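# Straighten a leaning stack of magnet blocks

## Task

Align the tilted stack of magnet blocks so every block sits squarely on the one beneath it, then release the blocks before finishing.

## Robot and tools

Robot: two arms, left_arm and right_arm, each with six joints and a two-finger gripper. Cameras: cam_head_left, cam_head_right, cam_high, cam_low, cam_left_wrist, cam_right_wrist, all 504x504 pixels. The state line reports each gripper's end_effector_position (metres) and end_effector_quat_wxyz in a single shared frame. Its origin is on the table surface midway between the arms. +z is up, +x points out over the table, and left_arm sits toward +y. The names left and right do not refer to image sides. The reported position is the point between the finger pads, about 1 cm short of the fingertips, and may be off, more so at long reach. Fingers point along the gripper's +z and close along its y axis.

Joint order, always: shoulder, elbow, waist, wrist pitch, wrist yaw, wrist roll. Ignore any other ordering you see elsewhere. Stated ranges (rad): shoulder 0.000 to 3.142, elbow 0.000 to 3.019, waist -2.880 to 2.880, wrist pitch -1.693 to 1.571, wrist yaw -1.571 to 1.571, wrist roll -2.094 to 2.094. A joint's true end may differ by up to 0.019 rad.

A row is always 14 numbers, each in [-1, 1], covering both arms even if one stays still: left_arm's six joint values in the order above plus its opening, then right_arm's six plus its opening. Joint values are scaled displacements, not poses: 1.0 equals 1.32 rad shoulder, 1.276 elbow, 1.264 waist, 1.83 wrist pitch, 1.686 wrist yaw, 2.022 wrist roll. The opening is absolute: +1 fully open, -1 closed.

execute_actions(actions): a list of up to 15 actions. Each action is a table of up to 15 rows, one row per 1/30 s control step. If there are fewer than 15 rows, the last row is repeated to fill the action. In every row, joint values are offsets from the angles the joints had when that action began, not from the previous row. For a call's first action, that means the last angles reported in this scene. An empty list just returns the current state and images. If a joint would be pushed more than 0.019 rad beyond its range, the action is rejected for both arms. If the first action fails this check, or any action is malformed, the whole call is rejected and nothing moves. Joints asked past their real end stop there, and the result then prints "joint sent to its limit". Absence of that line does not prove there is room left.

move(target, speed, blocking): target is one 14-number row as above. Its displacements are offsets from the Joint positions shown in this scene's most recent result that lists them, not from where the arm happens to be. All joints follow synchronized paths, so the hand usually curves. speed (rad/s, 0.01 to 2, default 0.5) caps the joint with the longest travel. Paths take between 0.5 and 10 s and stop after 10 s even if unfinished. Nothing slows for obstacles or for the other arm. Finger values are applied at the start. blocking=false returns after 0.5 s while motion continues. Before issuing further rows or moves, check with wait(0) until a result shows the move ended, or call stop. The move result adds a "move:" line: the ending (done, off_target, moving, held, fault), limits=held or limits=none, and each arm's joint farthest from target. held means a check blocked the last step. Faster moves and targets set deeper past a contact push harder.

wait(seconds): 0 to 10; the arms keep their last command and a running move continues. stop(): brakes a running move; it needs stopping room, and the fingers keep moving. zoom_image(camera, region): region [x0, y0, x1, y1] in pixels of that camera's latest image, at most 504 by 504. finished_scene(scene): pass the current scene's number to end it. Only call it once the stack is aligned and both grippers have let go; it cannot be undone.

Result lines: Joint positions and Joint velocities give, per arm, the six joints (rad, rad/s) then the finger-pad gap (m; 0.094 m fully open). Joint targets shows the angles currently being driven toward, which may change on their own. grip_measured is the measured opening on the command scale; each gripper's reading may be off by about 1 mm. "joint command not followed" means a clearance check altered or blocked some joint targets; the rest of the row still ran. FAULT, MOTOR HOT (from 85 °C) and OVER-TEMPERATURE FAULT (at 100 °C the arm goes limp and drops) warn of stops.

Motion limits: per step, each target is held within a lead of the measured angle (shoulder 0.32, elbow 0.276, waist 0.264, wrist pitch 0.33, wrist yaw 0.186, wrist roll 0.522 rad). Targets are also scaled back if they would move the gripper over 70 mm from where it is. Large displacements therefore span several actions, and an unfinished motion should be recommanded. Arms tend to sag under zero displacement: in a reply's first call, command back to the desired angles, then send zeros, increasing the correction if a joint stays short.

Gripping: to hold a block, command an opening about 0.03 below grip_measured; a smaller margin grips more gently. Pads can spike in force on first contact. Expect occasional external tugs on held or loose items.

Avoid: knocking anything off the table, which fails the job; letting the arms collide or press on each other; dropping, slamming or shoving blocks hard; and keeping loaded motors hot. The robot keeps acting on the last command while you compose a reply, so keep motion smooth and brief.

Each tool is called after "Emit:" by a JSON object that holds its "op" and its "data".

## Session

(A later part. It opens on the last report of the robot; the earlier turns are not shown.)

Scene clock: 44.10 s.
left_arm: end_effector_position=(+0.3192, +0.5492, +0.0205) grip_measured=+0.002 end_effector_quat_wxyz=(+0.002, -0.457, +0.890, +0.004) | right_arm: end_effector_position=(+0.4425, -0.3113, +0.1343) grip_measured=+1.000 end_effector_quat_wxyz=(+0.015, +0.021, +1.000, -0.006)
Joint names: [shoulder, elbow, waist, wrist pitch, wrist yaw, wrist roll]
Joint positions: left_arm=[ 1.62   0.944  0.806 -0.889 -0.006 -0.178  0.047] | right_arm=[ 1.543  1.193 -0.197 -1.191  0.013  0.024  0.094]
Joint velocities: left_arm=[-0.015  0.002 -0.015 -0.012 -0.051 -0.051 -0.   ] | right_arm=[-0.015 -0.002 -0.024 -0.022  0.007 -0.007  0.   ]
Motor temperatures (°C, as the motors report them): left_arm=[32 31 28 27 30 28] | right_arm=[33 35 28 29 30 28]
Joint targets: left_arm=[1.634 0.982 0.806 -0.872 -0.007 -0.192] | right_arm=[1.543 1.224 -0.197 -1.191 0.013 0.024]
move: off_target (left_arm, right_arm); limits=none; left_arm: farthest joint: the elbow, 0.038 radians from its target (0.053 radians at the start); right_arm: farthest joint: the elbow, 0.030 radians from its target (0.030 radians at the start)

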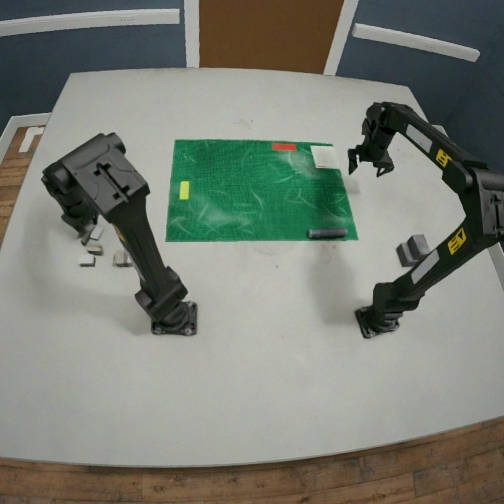

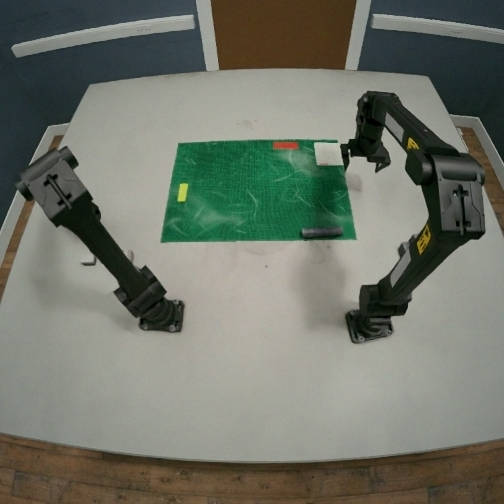

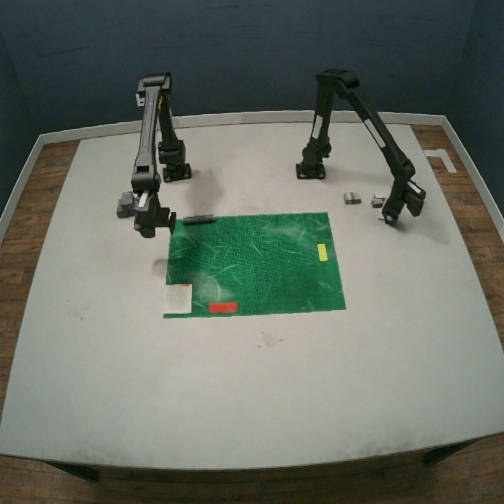

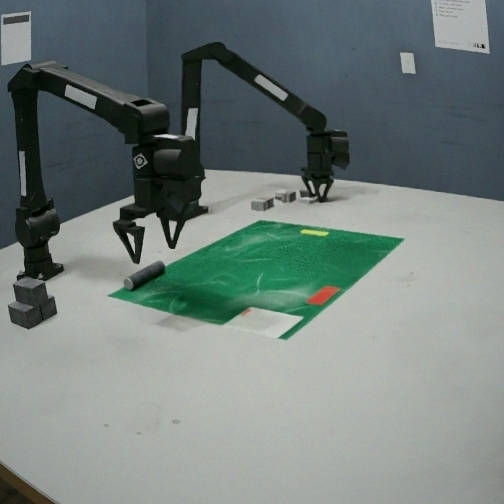

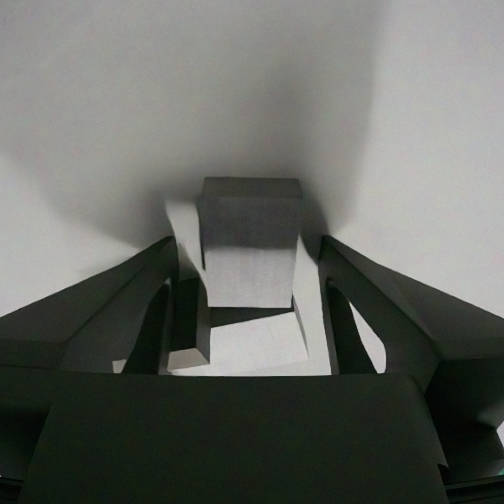

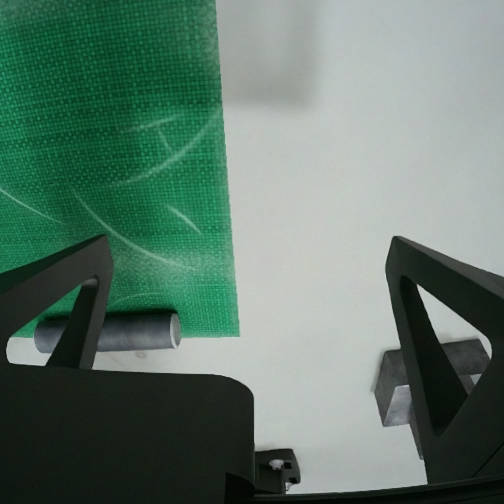

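Emit:
{"op": "move", "data": {"target": [0,0.03,0,0.009,0,0,-0.49,0,0.024,0,0,0,0,1]}}

Emit:
{"op": "move", "data": {"target": [-0.08,0.06,0,-0.085,0,0,-0.49,0,0.024,0,0,0,0,1], "speed": 0.3}}

Scene clock: 45.37 s.
left_arm: end_effector_position=(+0.3192, +0.5492, +0.0205) grip_measured=-0.448 end_effector_quat_wxyz=(+0.002, -0.457, +0.890, +0.004) | right_arm: end_effector_position=(+0.4425, -0.3113, +0.1343) grip_measured=+1.000 end_effector_quat_wxyz=(+0.015, +0.021, +1.000, -0.006)
Joint names: [shoulder, elbow, waist, wrist pitch, wrist yaw, wrist roll]
Joint positions: left_arm=[ 1.62   0.944  0.806 -0.889 -0.006 -0.178  0.026] | right_arm=[ 1.543  1.193 -0.197 -1.191  0.013  0.024  0.094]
Joint velocities: left_arm=[-0.005 -0.007 -0.005  0.012  0.007  0.007 -0.001] | right_arm=[-0.015  0.002 -0.005  0.012  0.066 -0.022  0.   ]
Motor temperatures (°C, as the motors report them): left_arm=[32 31 28 27 30 28] | right_arm=[33 35 28 29 30 28]
Joint targets: left_arm=[1.620 0.982 0.806 -0.872 -0.007 -0.178] | right_arm=[1.543 1.224 -0.197 -1.191 0.013 0.024]
move: off_target (left_arm, right_arm); limits=none; left_arm: farthest joint: the elbow, 0.038 radians from its target (0.038 radians at the start); right_arm: farthest joint: the elbow, 0.030 radians from its target (0.030 radians at the start)

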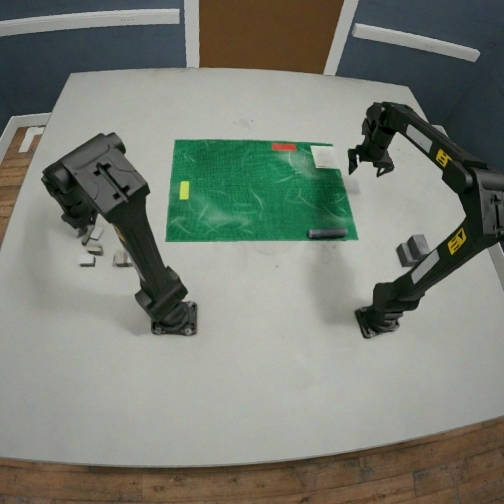

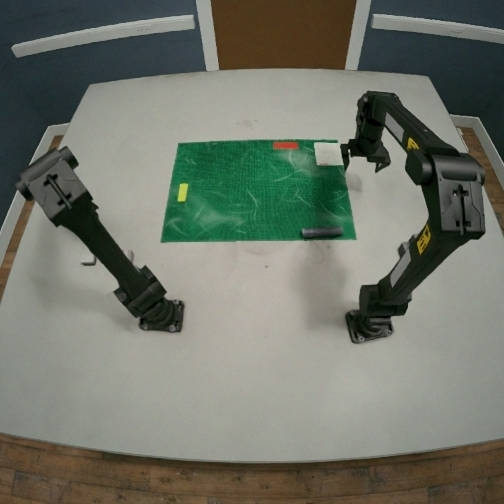

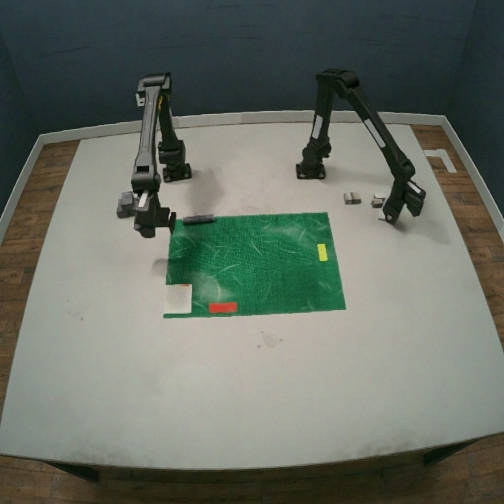

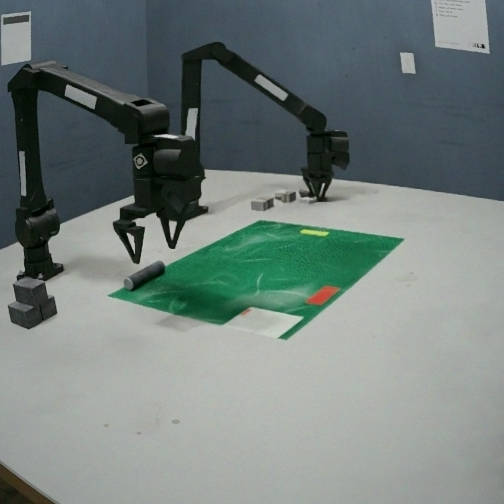

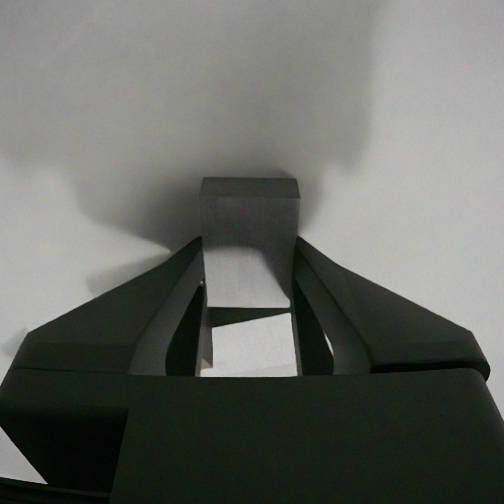

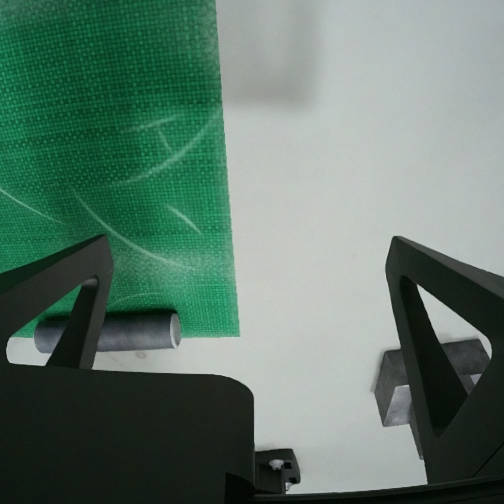

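Scene clock: 46.37 s.
left_arm: end_effector_position=(+0.3124, +0.5427, +0.0674) grip_measured=-0.448 end_effector_quat_wxyz=(-0.003, -0.457, +0.890, +0.003) | right_arm: end_effector_position=(+0.4425, -0.3113, +0.1343) grip_measured=+1.000 end_effector_quat_wxyz=(+0.015, +0.021, +1.000, -0.006)
Joint names: [shoulder, elbow, waist, wrist pitch, wrist yaw, wrist roll]
Joint positions: left_arm=[ 1.526  0.98   0.806 -1.028 -0.006 -0.178  0.026] | right_arm=[ 1.543  1.193 -0.197 -1.191  0.013  0.024  0.094]
Joint velocities: left_arm=[-0.005  0.007 -0.015 -0.007  0.095  0.007 -0.001] | right_arm=[-0.015 -0.022  0.005 -0.002 -0.007 -0.007  0.   ]
Motor temperatures (°C, as the motors report them): left_arm=[32 31 28 27 30 28] | right_arm=[33 35 28 29 30 28]
Joint targets: left_arm=[1.514 1.020 0.806 -1.044 -0.006 -0.178] | right_arm=[1.543 1.224 -0.197 -1.191 0.013 0.024]
move: off_target (left_arm, right_arm); limits=none; left_arm: farthest joint: the elbow, 0.041 radians from its target (0.077 radians at the start); right_arm: farthest joint: the elbow, 0.030 radians from its target (0.030 radians at the start)

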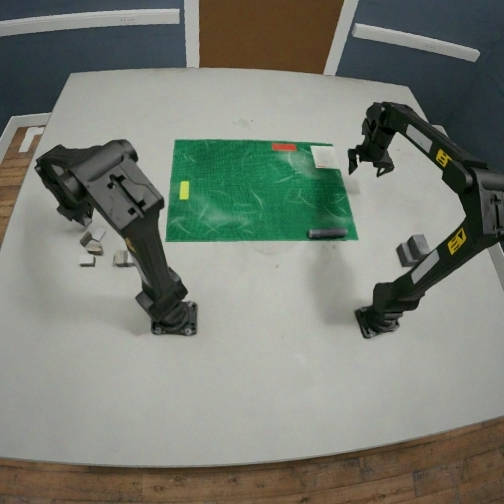

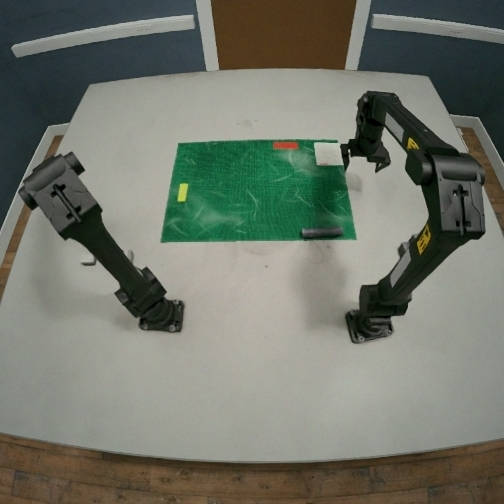

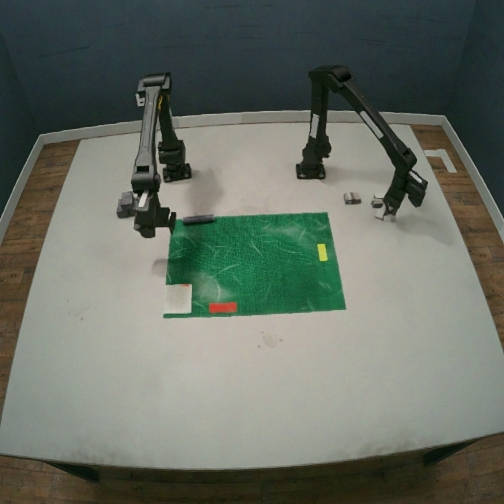

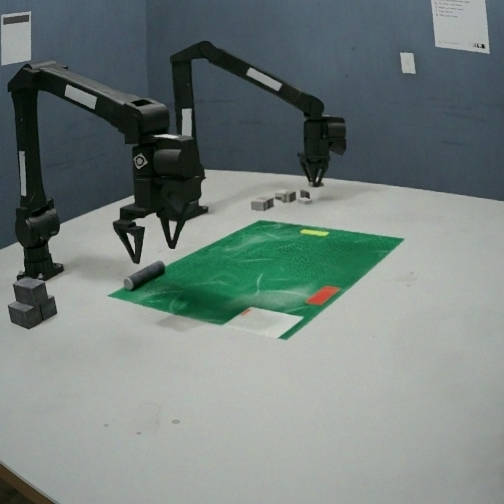

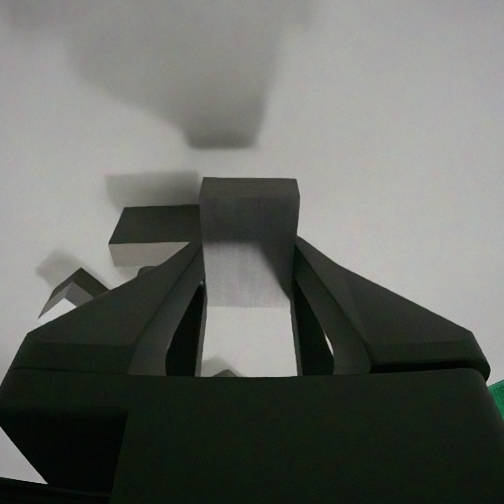

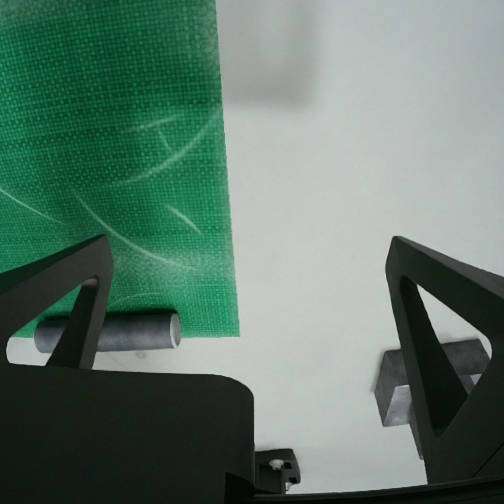

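Emit:
{"op": "move", "data": {"target": [-0.189,-0.183,0.166,0,0,-0.26,-0.49,0,0.024,0,0,0,0,1], "speed": 0.5}}

Emit:
{"op": "zoom_image", "data": {"camera": "cam_low", "region": [250, 150, 330, 220]}}

Emit:
{"op": "zoom_image", "data": {"camera": "cam_high", "region": [335, 170, 425, 240]}}

Scene clock: 49.47 s.
left_arm: end_effector_position=(+0.2005, +0.5230, +0.0690) grip_measured=-0.448 end_effector_quat_wxyz=(-0.005, +0.740, -0.673, -0.005) | right_arm: end_effector_position=(+0.4425, -0.3113, +0.1343) grip_measured=+1.000 end_effector_quat_wxyz=(+0.015, +0.021, +1.000, -0.006)
Joint names: [shoulder, elbow, waist, wrist pitch, wrist yaw, wrist roll]
Joint positions: left_arm=[ 1.289  0.743  1.012 -1.014 -0.008 -0.69   0.026] | right_arm=[ 1.543  1.193 -0.197 -1.191  0.013  0.024  0.094]
Joint velocities: left_arm=[-0.005 -0.007 -0.024 -0.002 -0.051  0.066 -0.001] | right_arm=[-0.005  0.012 -0.005  0.002  0.007 -0.051  0.   ]
Motor temperatures (°C, as the motors report them): left_arm=[32 31 28 27 30 28] | right_arm=[33 35 28 29 30 28]
Joint targets: left_arm=[1.277 0.746 1.016 -1.028 -0.006 -0.704] | right_arm=[1.543 1.224 -0.197 -1.191 0.013 0.024]
move: off_target (right_arm); limits=none; left_arm: farthest joint: the wrist pitch, 0.014 radians from its target (0.000 radians at the start); right_arm: farthest joint: the elbow, 0.030 radians from its target (0.030 radians at the start)

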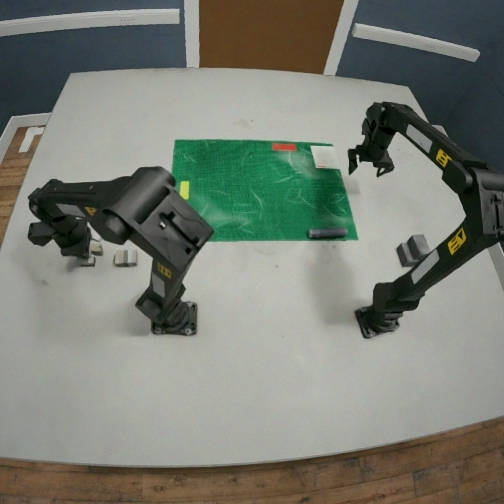

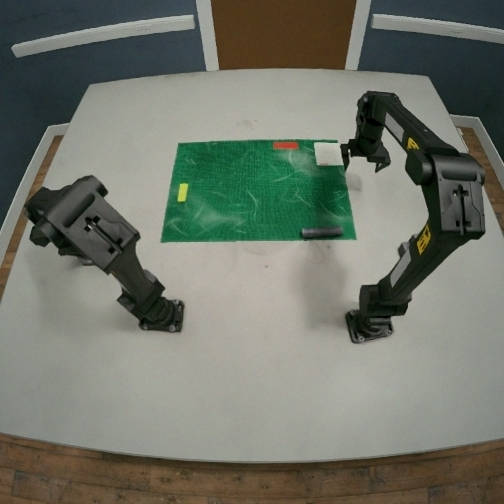

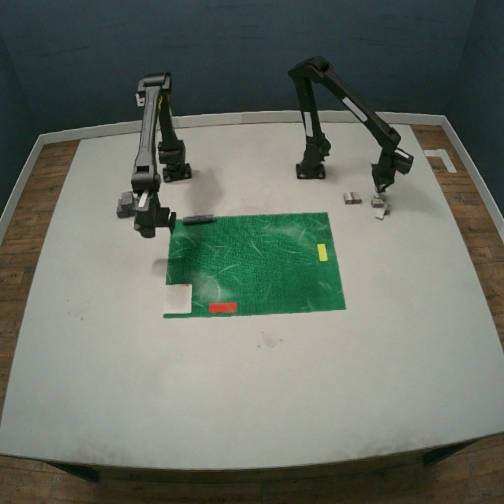

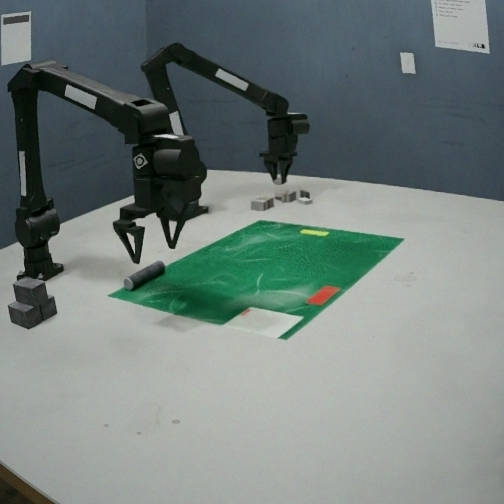

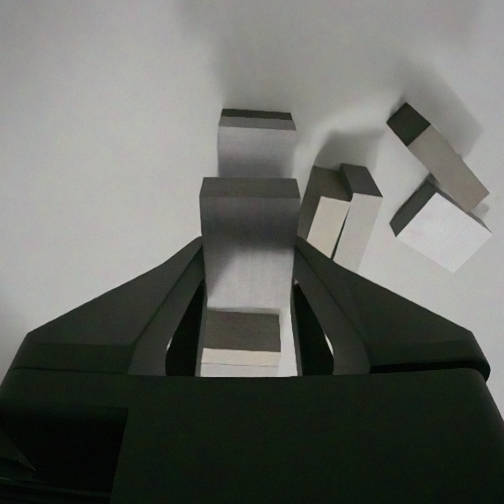

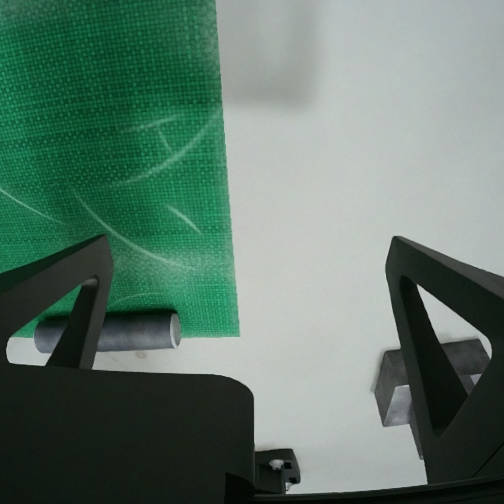

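Region (250, 150, 330, 220) of cam_low's 504x504 image, scaled by 6.300, with more detail than that image has; it fills the top 441 rows of this view, and the rest is white.

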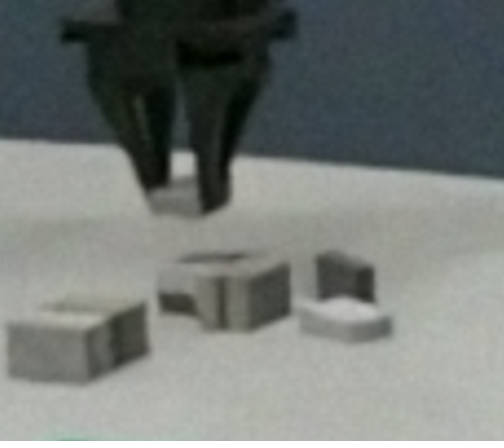

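Region (335, 170, 425, 240) of cam_high's 504x504 image, scaled by 5.600, with more detail than that image has.

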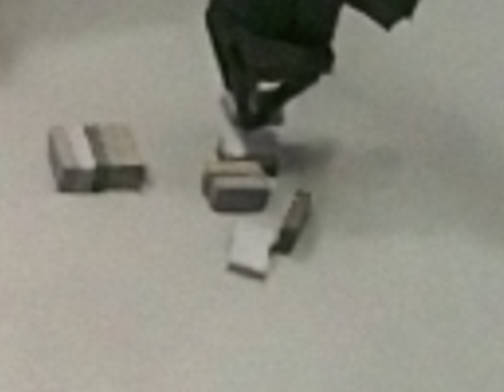

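Emit:
{"op": "move", "data": {"target": [0.034,-0.026,-0.012,0.042,0,-0.007,-0.49,0,0.024,0,0,0,0,1], "speed": 0.1}}

Emit:
{"op": "zoom_image", "data": {"camera": "cam_low", "region": [260, 165, 320, 215]}}

Scene clock: 52.00 s.
left_arm: end_effector_position=(+0.1995, +0.5181, +0.0465) grip_measured=-0.448 end_effector_quat_wxyz=(+0.003, +0.738, -0.675, -0.004) | right_arm: end_effector_position=(+0.4425, -0.3113, +0.1343) grip_measured=+1.000 end_effector_quat_wxyz=(+0.015, +0.021, +1.000, -0.006)
Joint names: [shoulder, elbow, waist, wrist pitch, wrist yaw, wrist roll]
Joint positions: left_arm=[ 1.328  0.707  1.005 -0.955 -0.008 -0.69   0.026] | right_arm=[ 1.543  1.193 -0.197 -1.191  0.013  0.024  0.094]
Joint velocities: left_arm=[-0.005 -0.002  0.005 -0.002  0.037 -0.066  0.   ] | right_arm=[-0.015 -0.002 -0.005  0.002 -0.037 -0.081  0.   ]
Motor temperatures (°C, as the motors report them): left_arm=[32 31 28 27 30 28] | right_arm=[33 35 28 29 30 28]
Joint targets: left_arm=[1.334 0.710 0.996 -0.937 -0.008 -0.704] | right_arm=[1.543 1.224 -0.197 -1.191 0.013 0.024]
move: off_target (right_arm); limits=none; left_arm: farthest joint: the wrist pitch, 0.018 radians from its target (0.077 radians at the start); right_arm: farthest joint: the elbow, 0.030 radians from its target (0.030 radians at the start)

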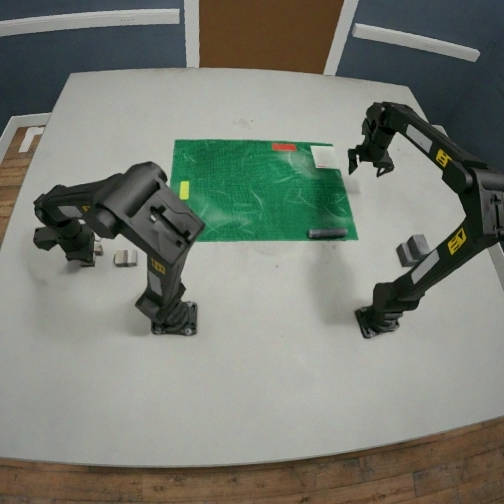

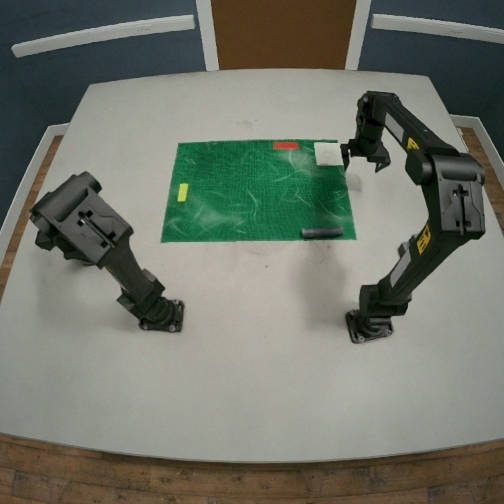

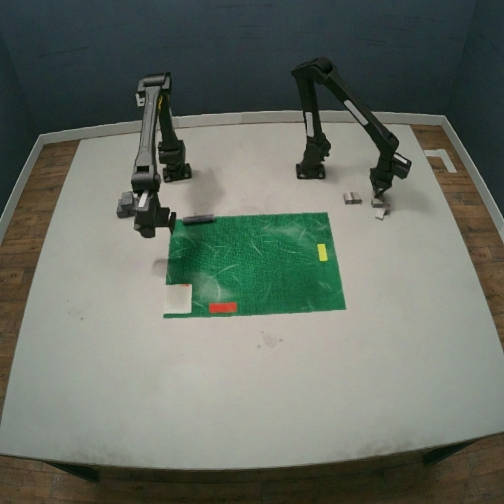

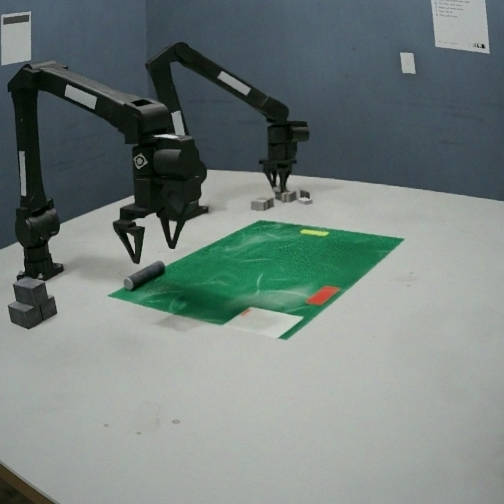

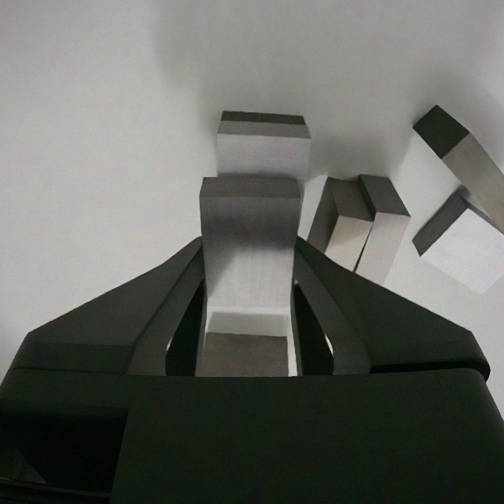

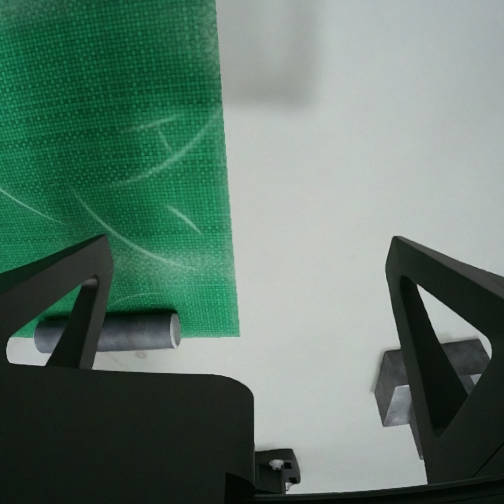

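Region (260, 165, 320, 215) of cam_low's 504x504 image, scaled by 8.400, with more detail than that image has.

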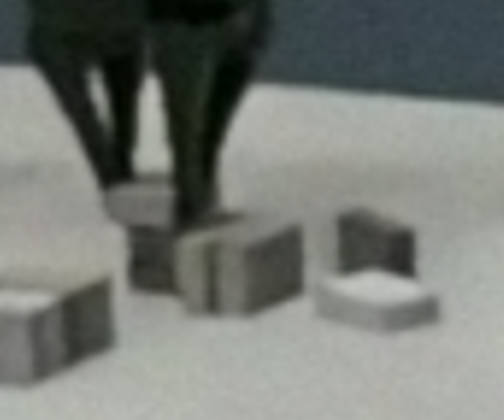

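Emit:
{"op": "move", "data": {"target": [0.03,0.054,0.006,0.012,0,0.02,-0.49,0,0.024,0,0,0,0,1], "speed": 0.08}}

Emit:
{"op": "zoom_image", "data": {"camera": "cam_low", "region": [260, 165, 320, 215]}}

Scene clock: 54.40 s.
left_arm: end_effector_position=(+0.2051, +0.5262, +0.0447) grip_measured=-0.448 end_effector_quat_wxyz=(+0.004, +0.729, -0.684, -0.004) | right_arm: end_effector_position=(+0.4425, -0.3113, +0.1343) grip_measured=+1.000 end_effector_quat_wxyz=(+0.015, +0.021, +1.000, -0.006)
Joint names: [shoulder, elbow, waist, wrist pitch, wrist yaw, wrist roll]
Joint positions: left_arm=[ 1.36   0.731  1.005 -0.949 -0.008 -0.664  0.026] | right_arm=[ 1.543  1.193 -0.197 -1.191  0.013  0.024  0.094]
Joint velocities: left_arm=[-0.005  0.012 -0.015 -0.002 -0.051  0.022  0.   ] | right_arm=[-0.005  0.002 -0.024 -0.002 -0.081 -0.095  0.   ]
Motor temperatures (°C, as the motors report them): left_arm=[32 31 28 27 30 28] | right_arm=[33 35 28 29 30 28]
Joint targets: left_arm=[1.367 0.776 1.013 -0.933 -0.008 -0.650] | right_arm=[1.543 1.224 -0.197 -1.191 0.013 0.024]
move: off_target (left_arm, right_arm); limits=none; left_arm: farthest joint: the elbow, 0.045 radians from its target (0.069 radians at the start); right_arm: farthest joint: the elbow, 0.030 radians from its target (0.030 radians at the start)

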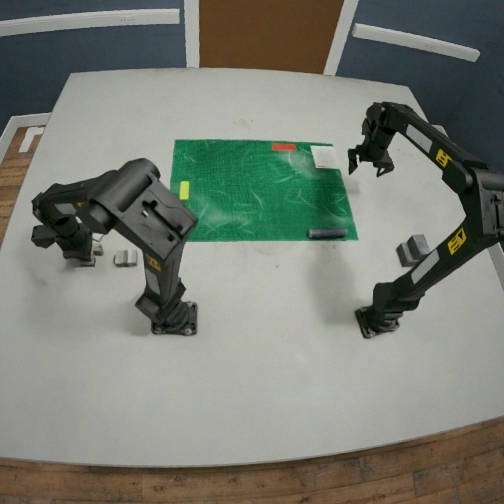

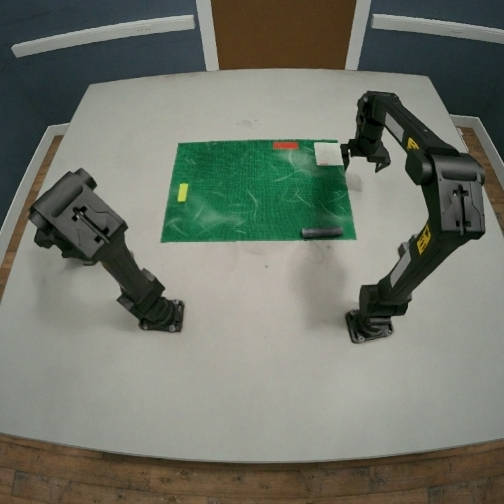

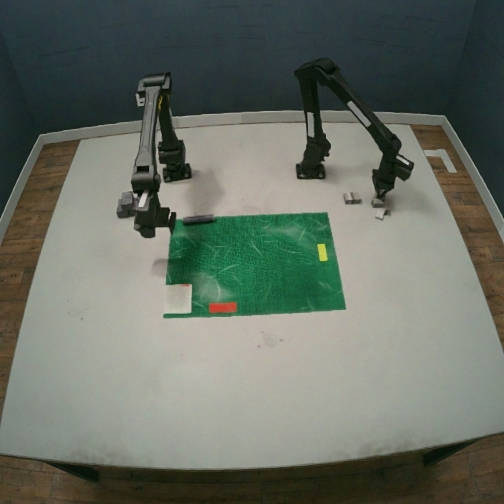

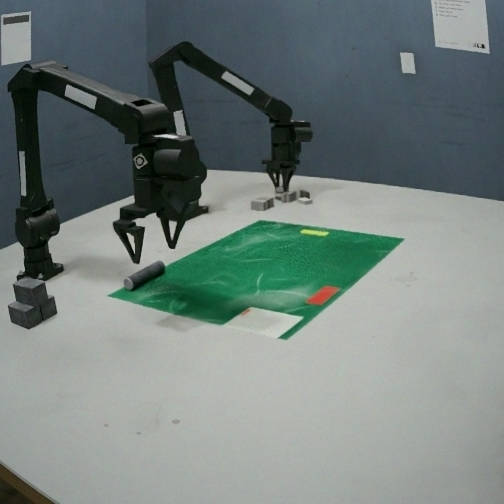

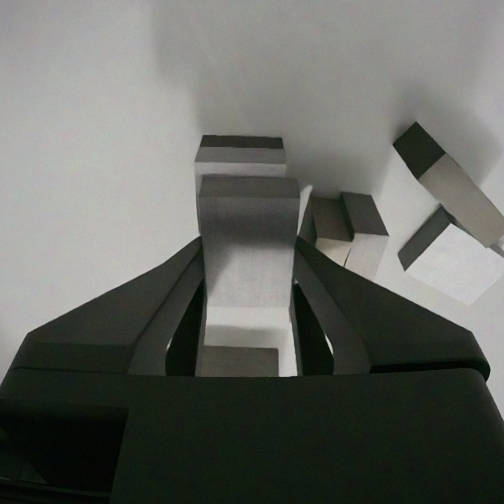

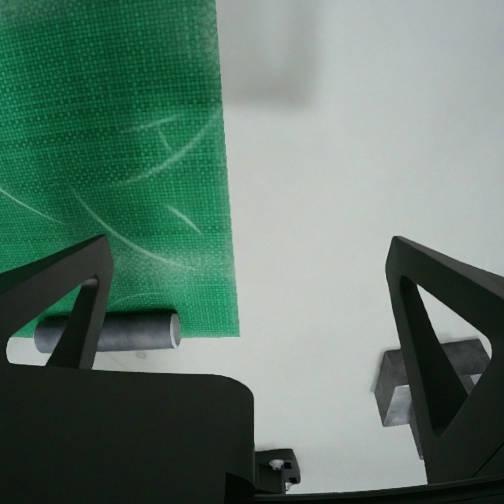

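Region (260, 165, 320, 215) of cam_low's 504x504 image, scaled by 8.400, with more detail than that image has.

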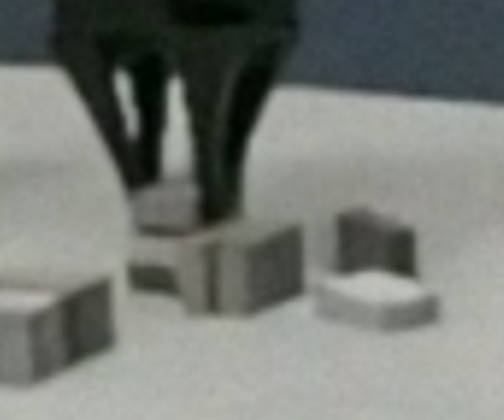

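Emit:
{"op": "move", "data": {"target": [0.013,-0.004,0.014,0.021,0,0.007,-0.49,0,0.024,0,0,0,0,1], "speed": 0.04}}

Emit:
{"op": "zoom_image", "data": {"camera": "cam_low", "region": [260, 165, 320, 215]}}

Scene clock: 56.63 s.
left_arm: end_effector_position=(+0.2041, +0.5284, +0.0418) grip_measured=-0.448 end_effector_quat_wxyz=(+0.001, +0.731, -0.682, -0.004) | right_arm: end_effector_position=(+0.4425, -0.3113, +0.1343) grip_measured=+1.000 end_effector_quat_wxyz=(+0.015, +0.021, +1.000, -0.006)
Joint names: [shoulder, elbow, waist, wrist pitch, wrist yaw, wrist roll]
Joint positions: left_arm=[ 1.364  0.726  1.012 -0.933 -0.008 -0.664  0.026] | right_arm=[ 1.543  1.193 -0.197 -1.191  0.013  0.024  0.094]
Joint velocities: left_arm=[ 0.005 -0.007 -0.005 -0.017 -0.037 -0.051  0.   ] | right_arm=[-0.005  0.012 -0.005 -0.012 -0.022 -0.037  0.   ]
Motor temperatures (°C, as the motors report them): left_arm=[32 31 28 27 30 28] | right_arm=[33 36 28 29 30 28]
Joint targets: left_arm=[1.377 0.726 1.023 -0.911 -0.008 -0.650] | right_arm=[1.543 1.224 -0.197 -1.191 0.013 0.024]
move: off_target (left_arm, right_arm); limits=none; left_arm: farthest joint: the wrist pitch, 0.022 radians from its target (0.039 radians at the start); right_arm: farthest joint: the elbow, 0.030 radians from its target (0.030 radians at the start)

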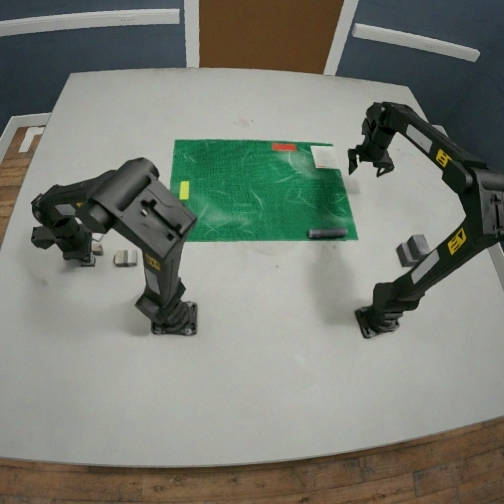

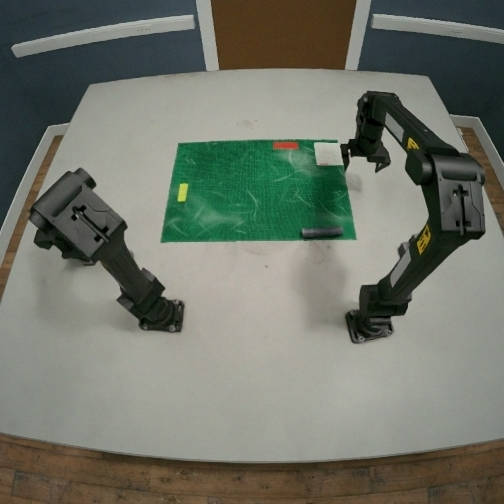

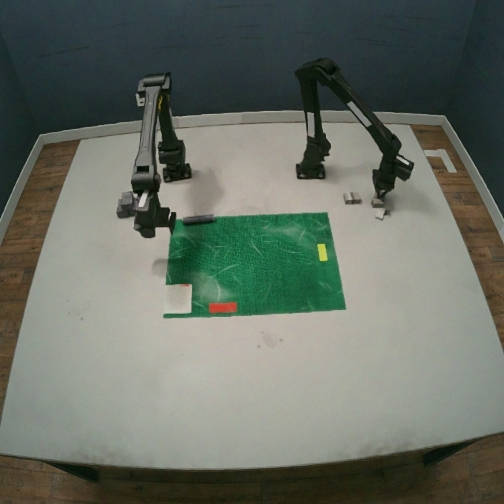

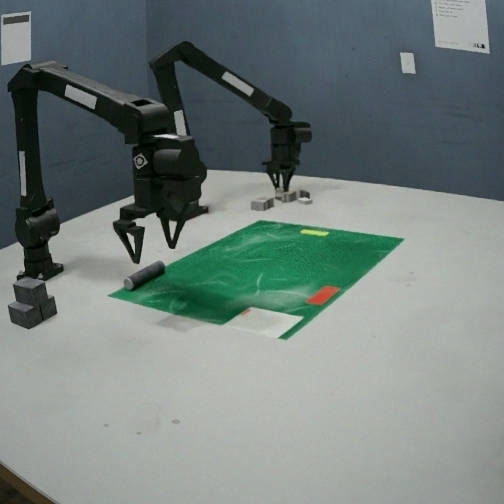

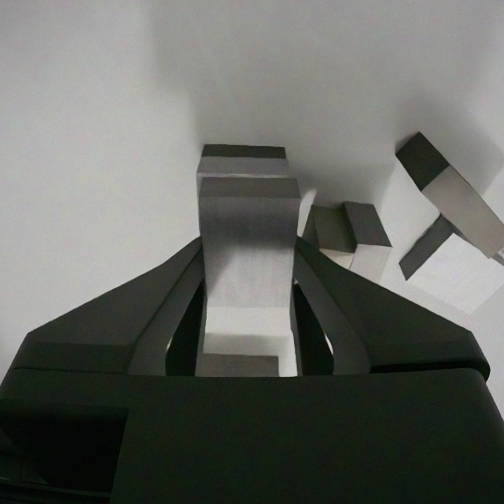

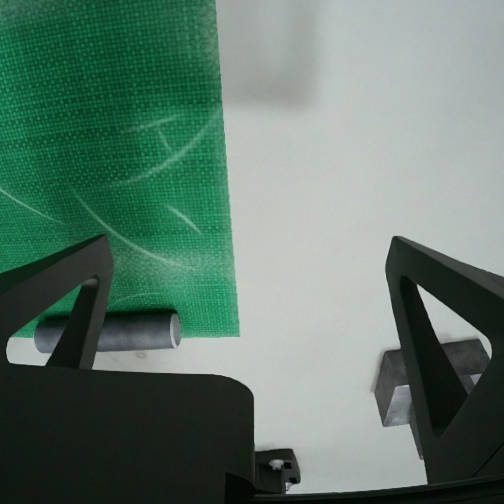

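Region (260, 165, 320, 215) of cam_low's 504x504 image, scaled by 8.400, with more detail than that image has.

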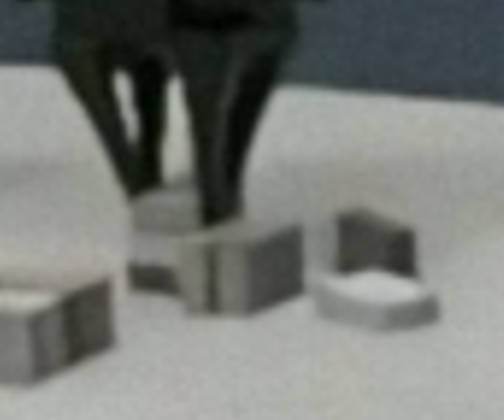

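About touching. Release slightly to test polarity.

Emit:
{"op": "move", "data": {"target": [0,0,0.016,0,0,0,-0.36,0,0.024,0,0,0,0,1], "speed": 0.04}}

Emit:
{"op": "zoom_image", "data": {"camera": "cam_low", "region": [260, 165, 320, 215]}}

Scene clock: 58.33 s.
left_arm: end_effector_position=(+0.2017, +0.5300, +0.0418) grip_measured=-0.362 end_effector_quat_wxyz=(+0.001, +0.734, -0.679, -0.004) | right_arm: end_effector_position=(+0.4425, -0.3113, +0.1343) grip_measured=+1.000 end_effector_quat_wxyz=(+0.015, +0.021, +1.000, -0.006)
Joint names: [shoulder, elbow, waist, wrist pitch, wrist yaw, wrist roll]
Joint positions: left_arm=[ 1.364  0.726  1.021 -0.933 -0.008 -0.664  0.03 ] | right_arm=[ 1.543  1.193 -0.197 -1.191  0.013  0.024  0.094]
Joint velocities: left_arm=[-0.015  0.002  0.005  0.017  0.037  0.037  0.001] | right_arm=[-0.005 -0.012 -0.005 -0.002  0.007  0.007  0.   ]
Motor temperatures (°C, as the motors report them): left_arm=[32 31 28 27 30 28] | right_arm=[33 36 28 29 30 28]
Joint targets: left_arm=[1.364 0.726 1.032 -0.933 -0.008 -0.664] | right_arm=[1.543 1.224 -0.197 -1.191 0.013 0.024]
move: off_target (right_arm); limits=none; left_arm: farthest joint: the waist, 0.011 radians from its target (0.020 radians at the start); right_arm: farthest joint: the elbow, 0.030 radians from its target (0.030 radians at the start)

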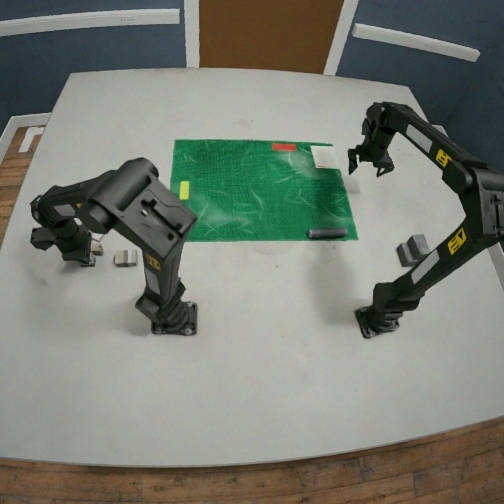

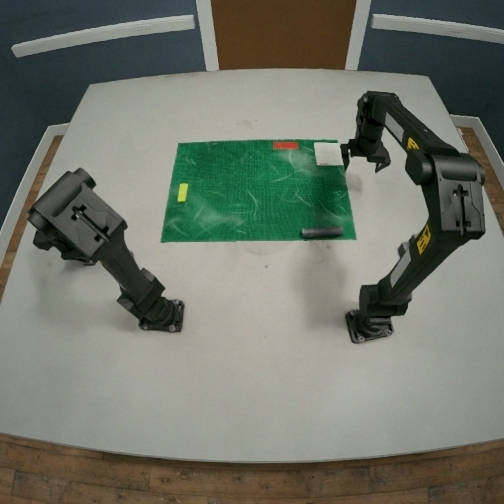

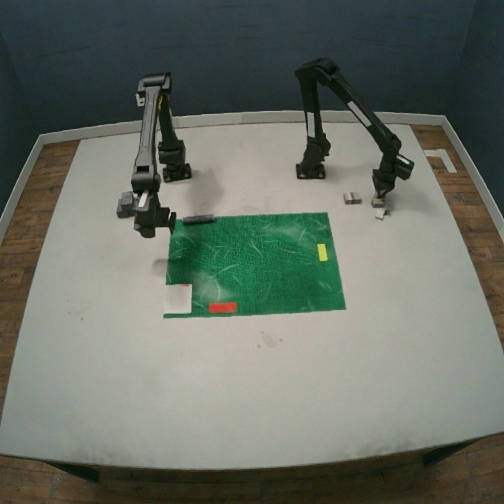

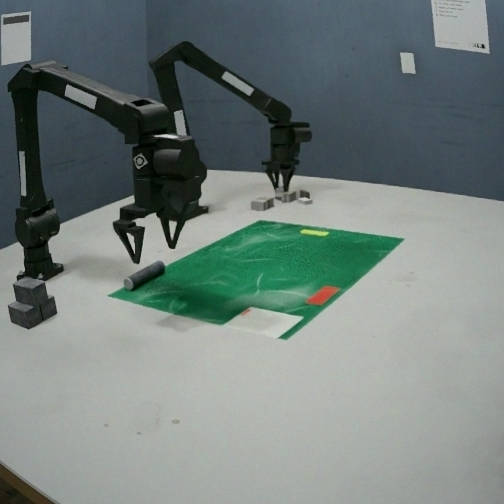

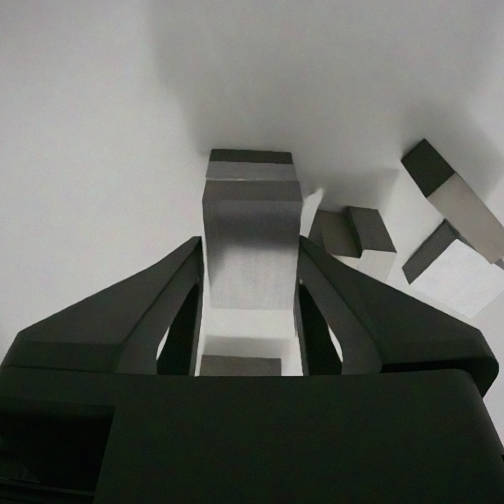

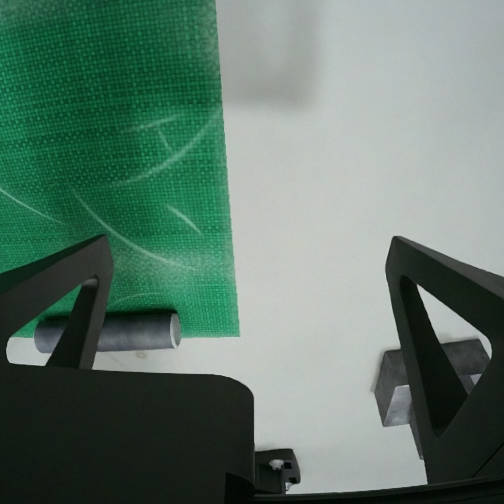

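Region (260, 165, 320, 215) of cam_low's 504x504 image, scaled by 8.400, with more detail than that image has.

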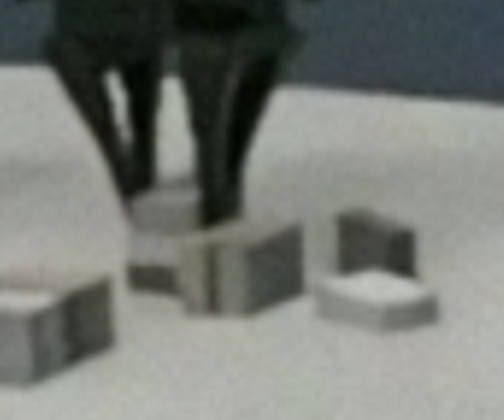

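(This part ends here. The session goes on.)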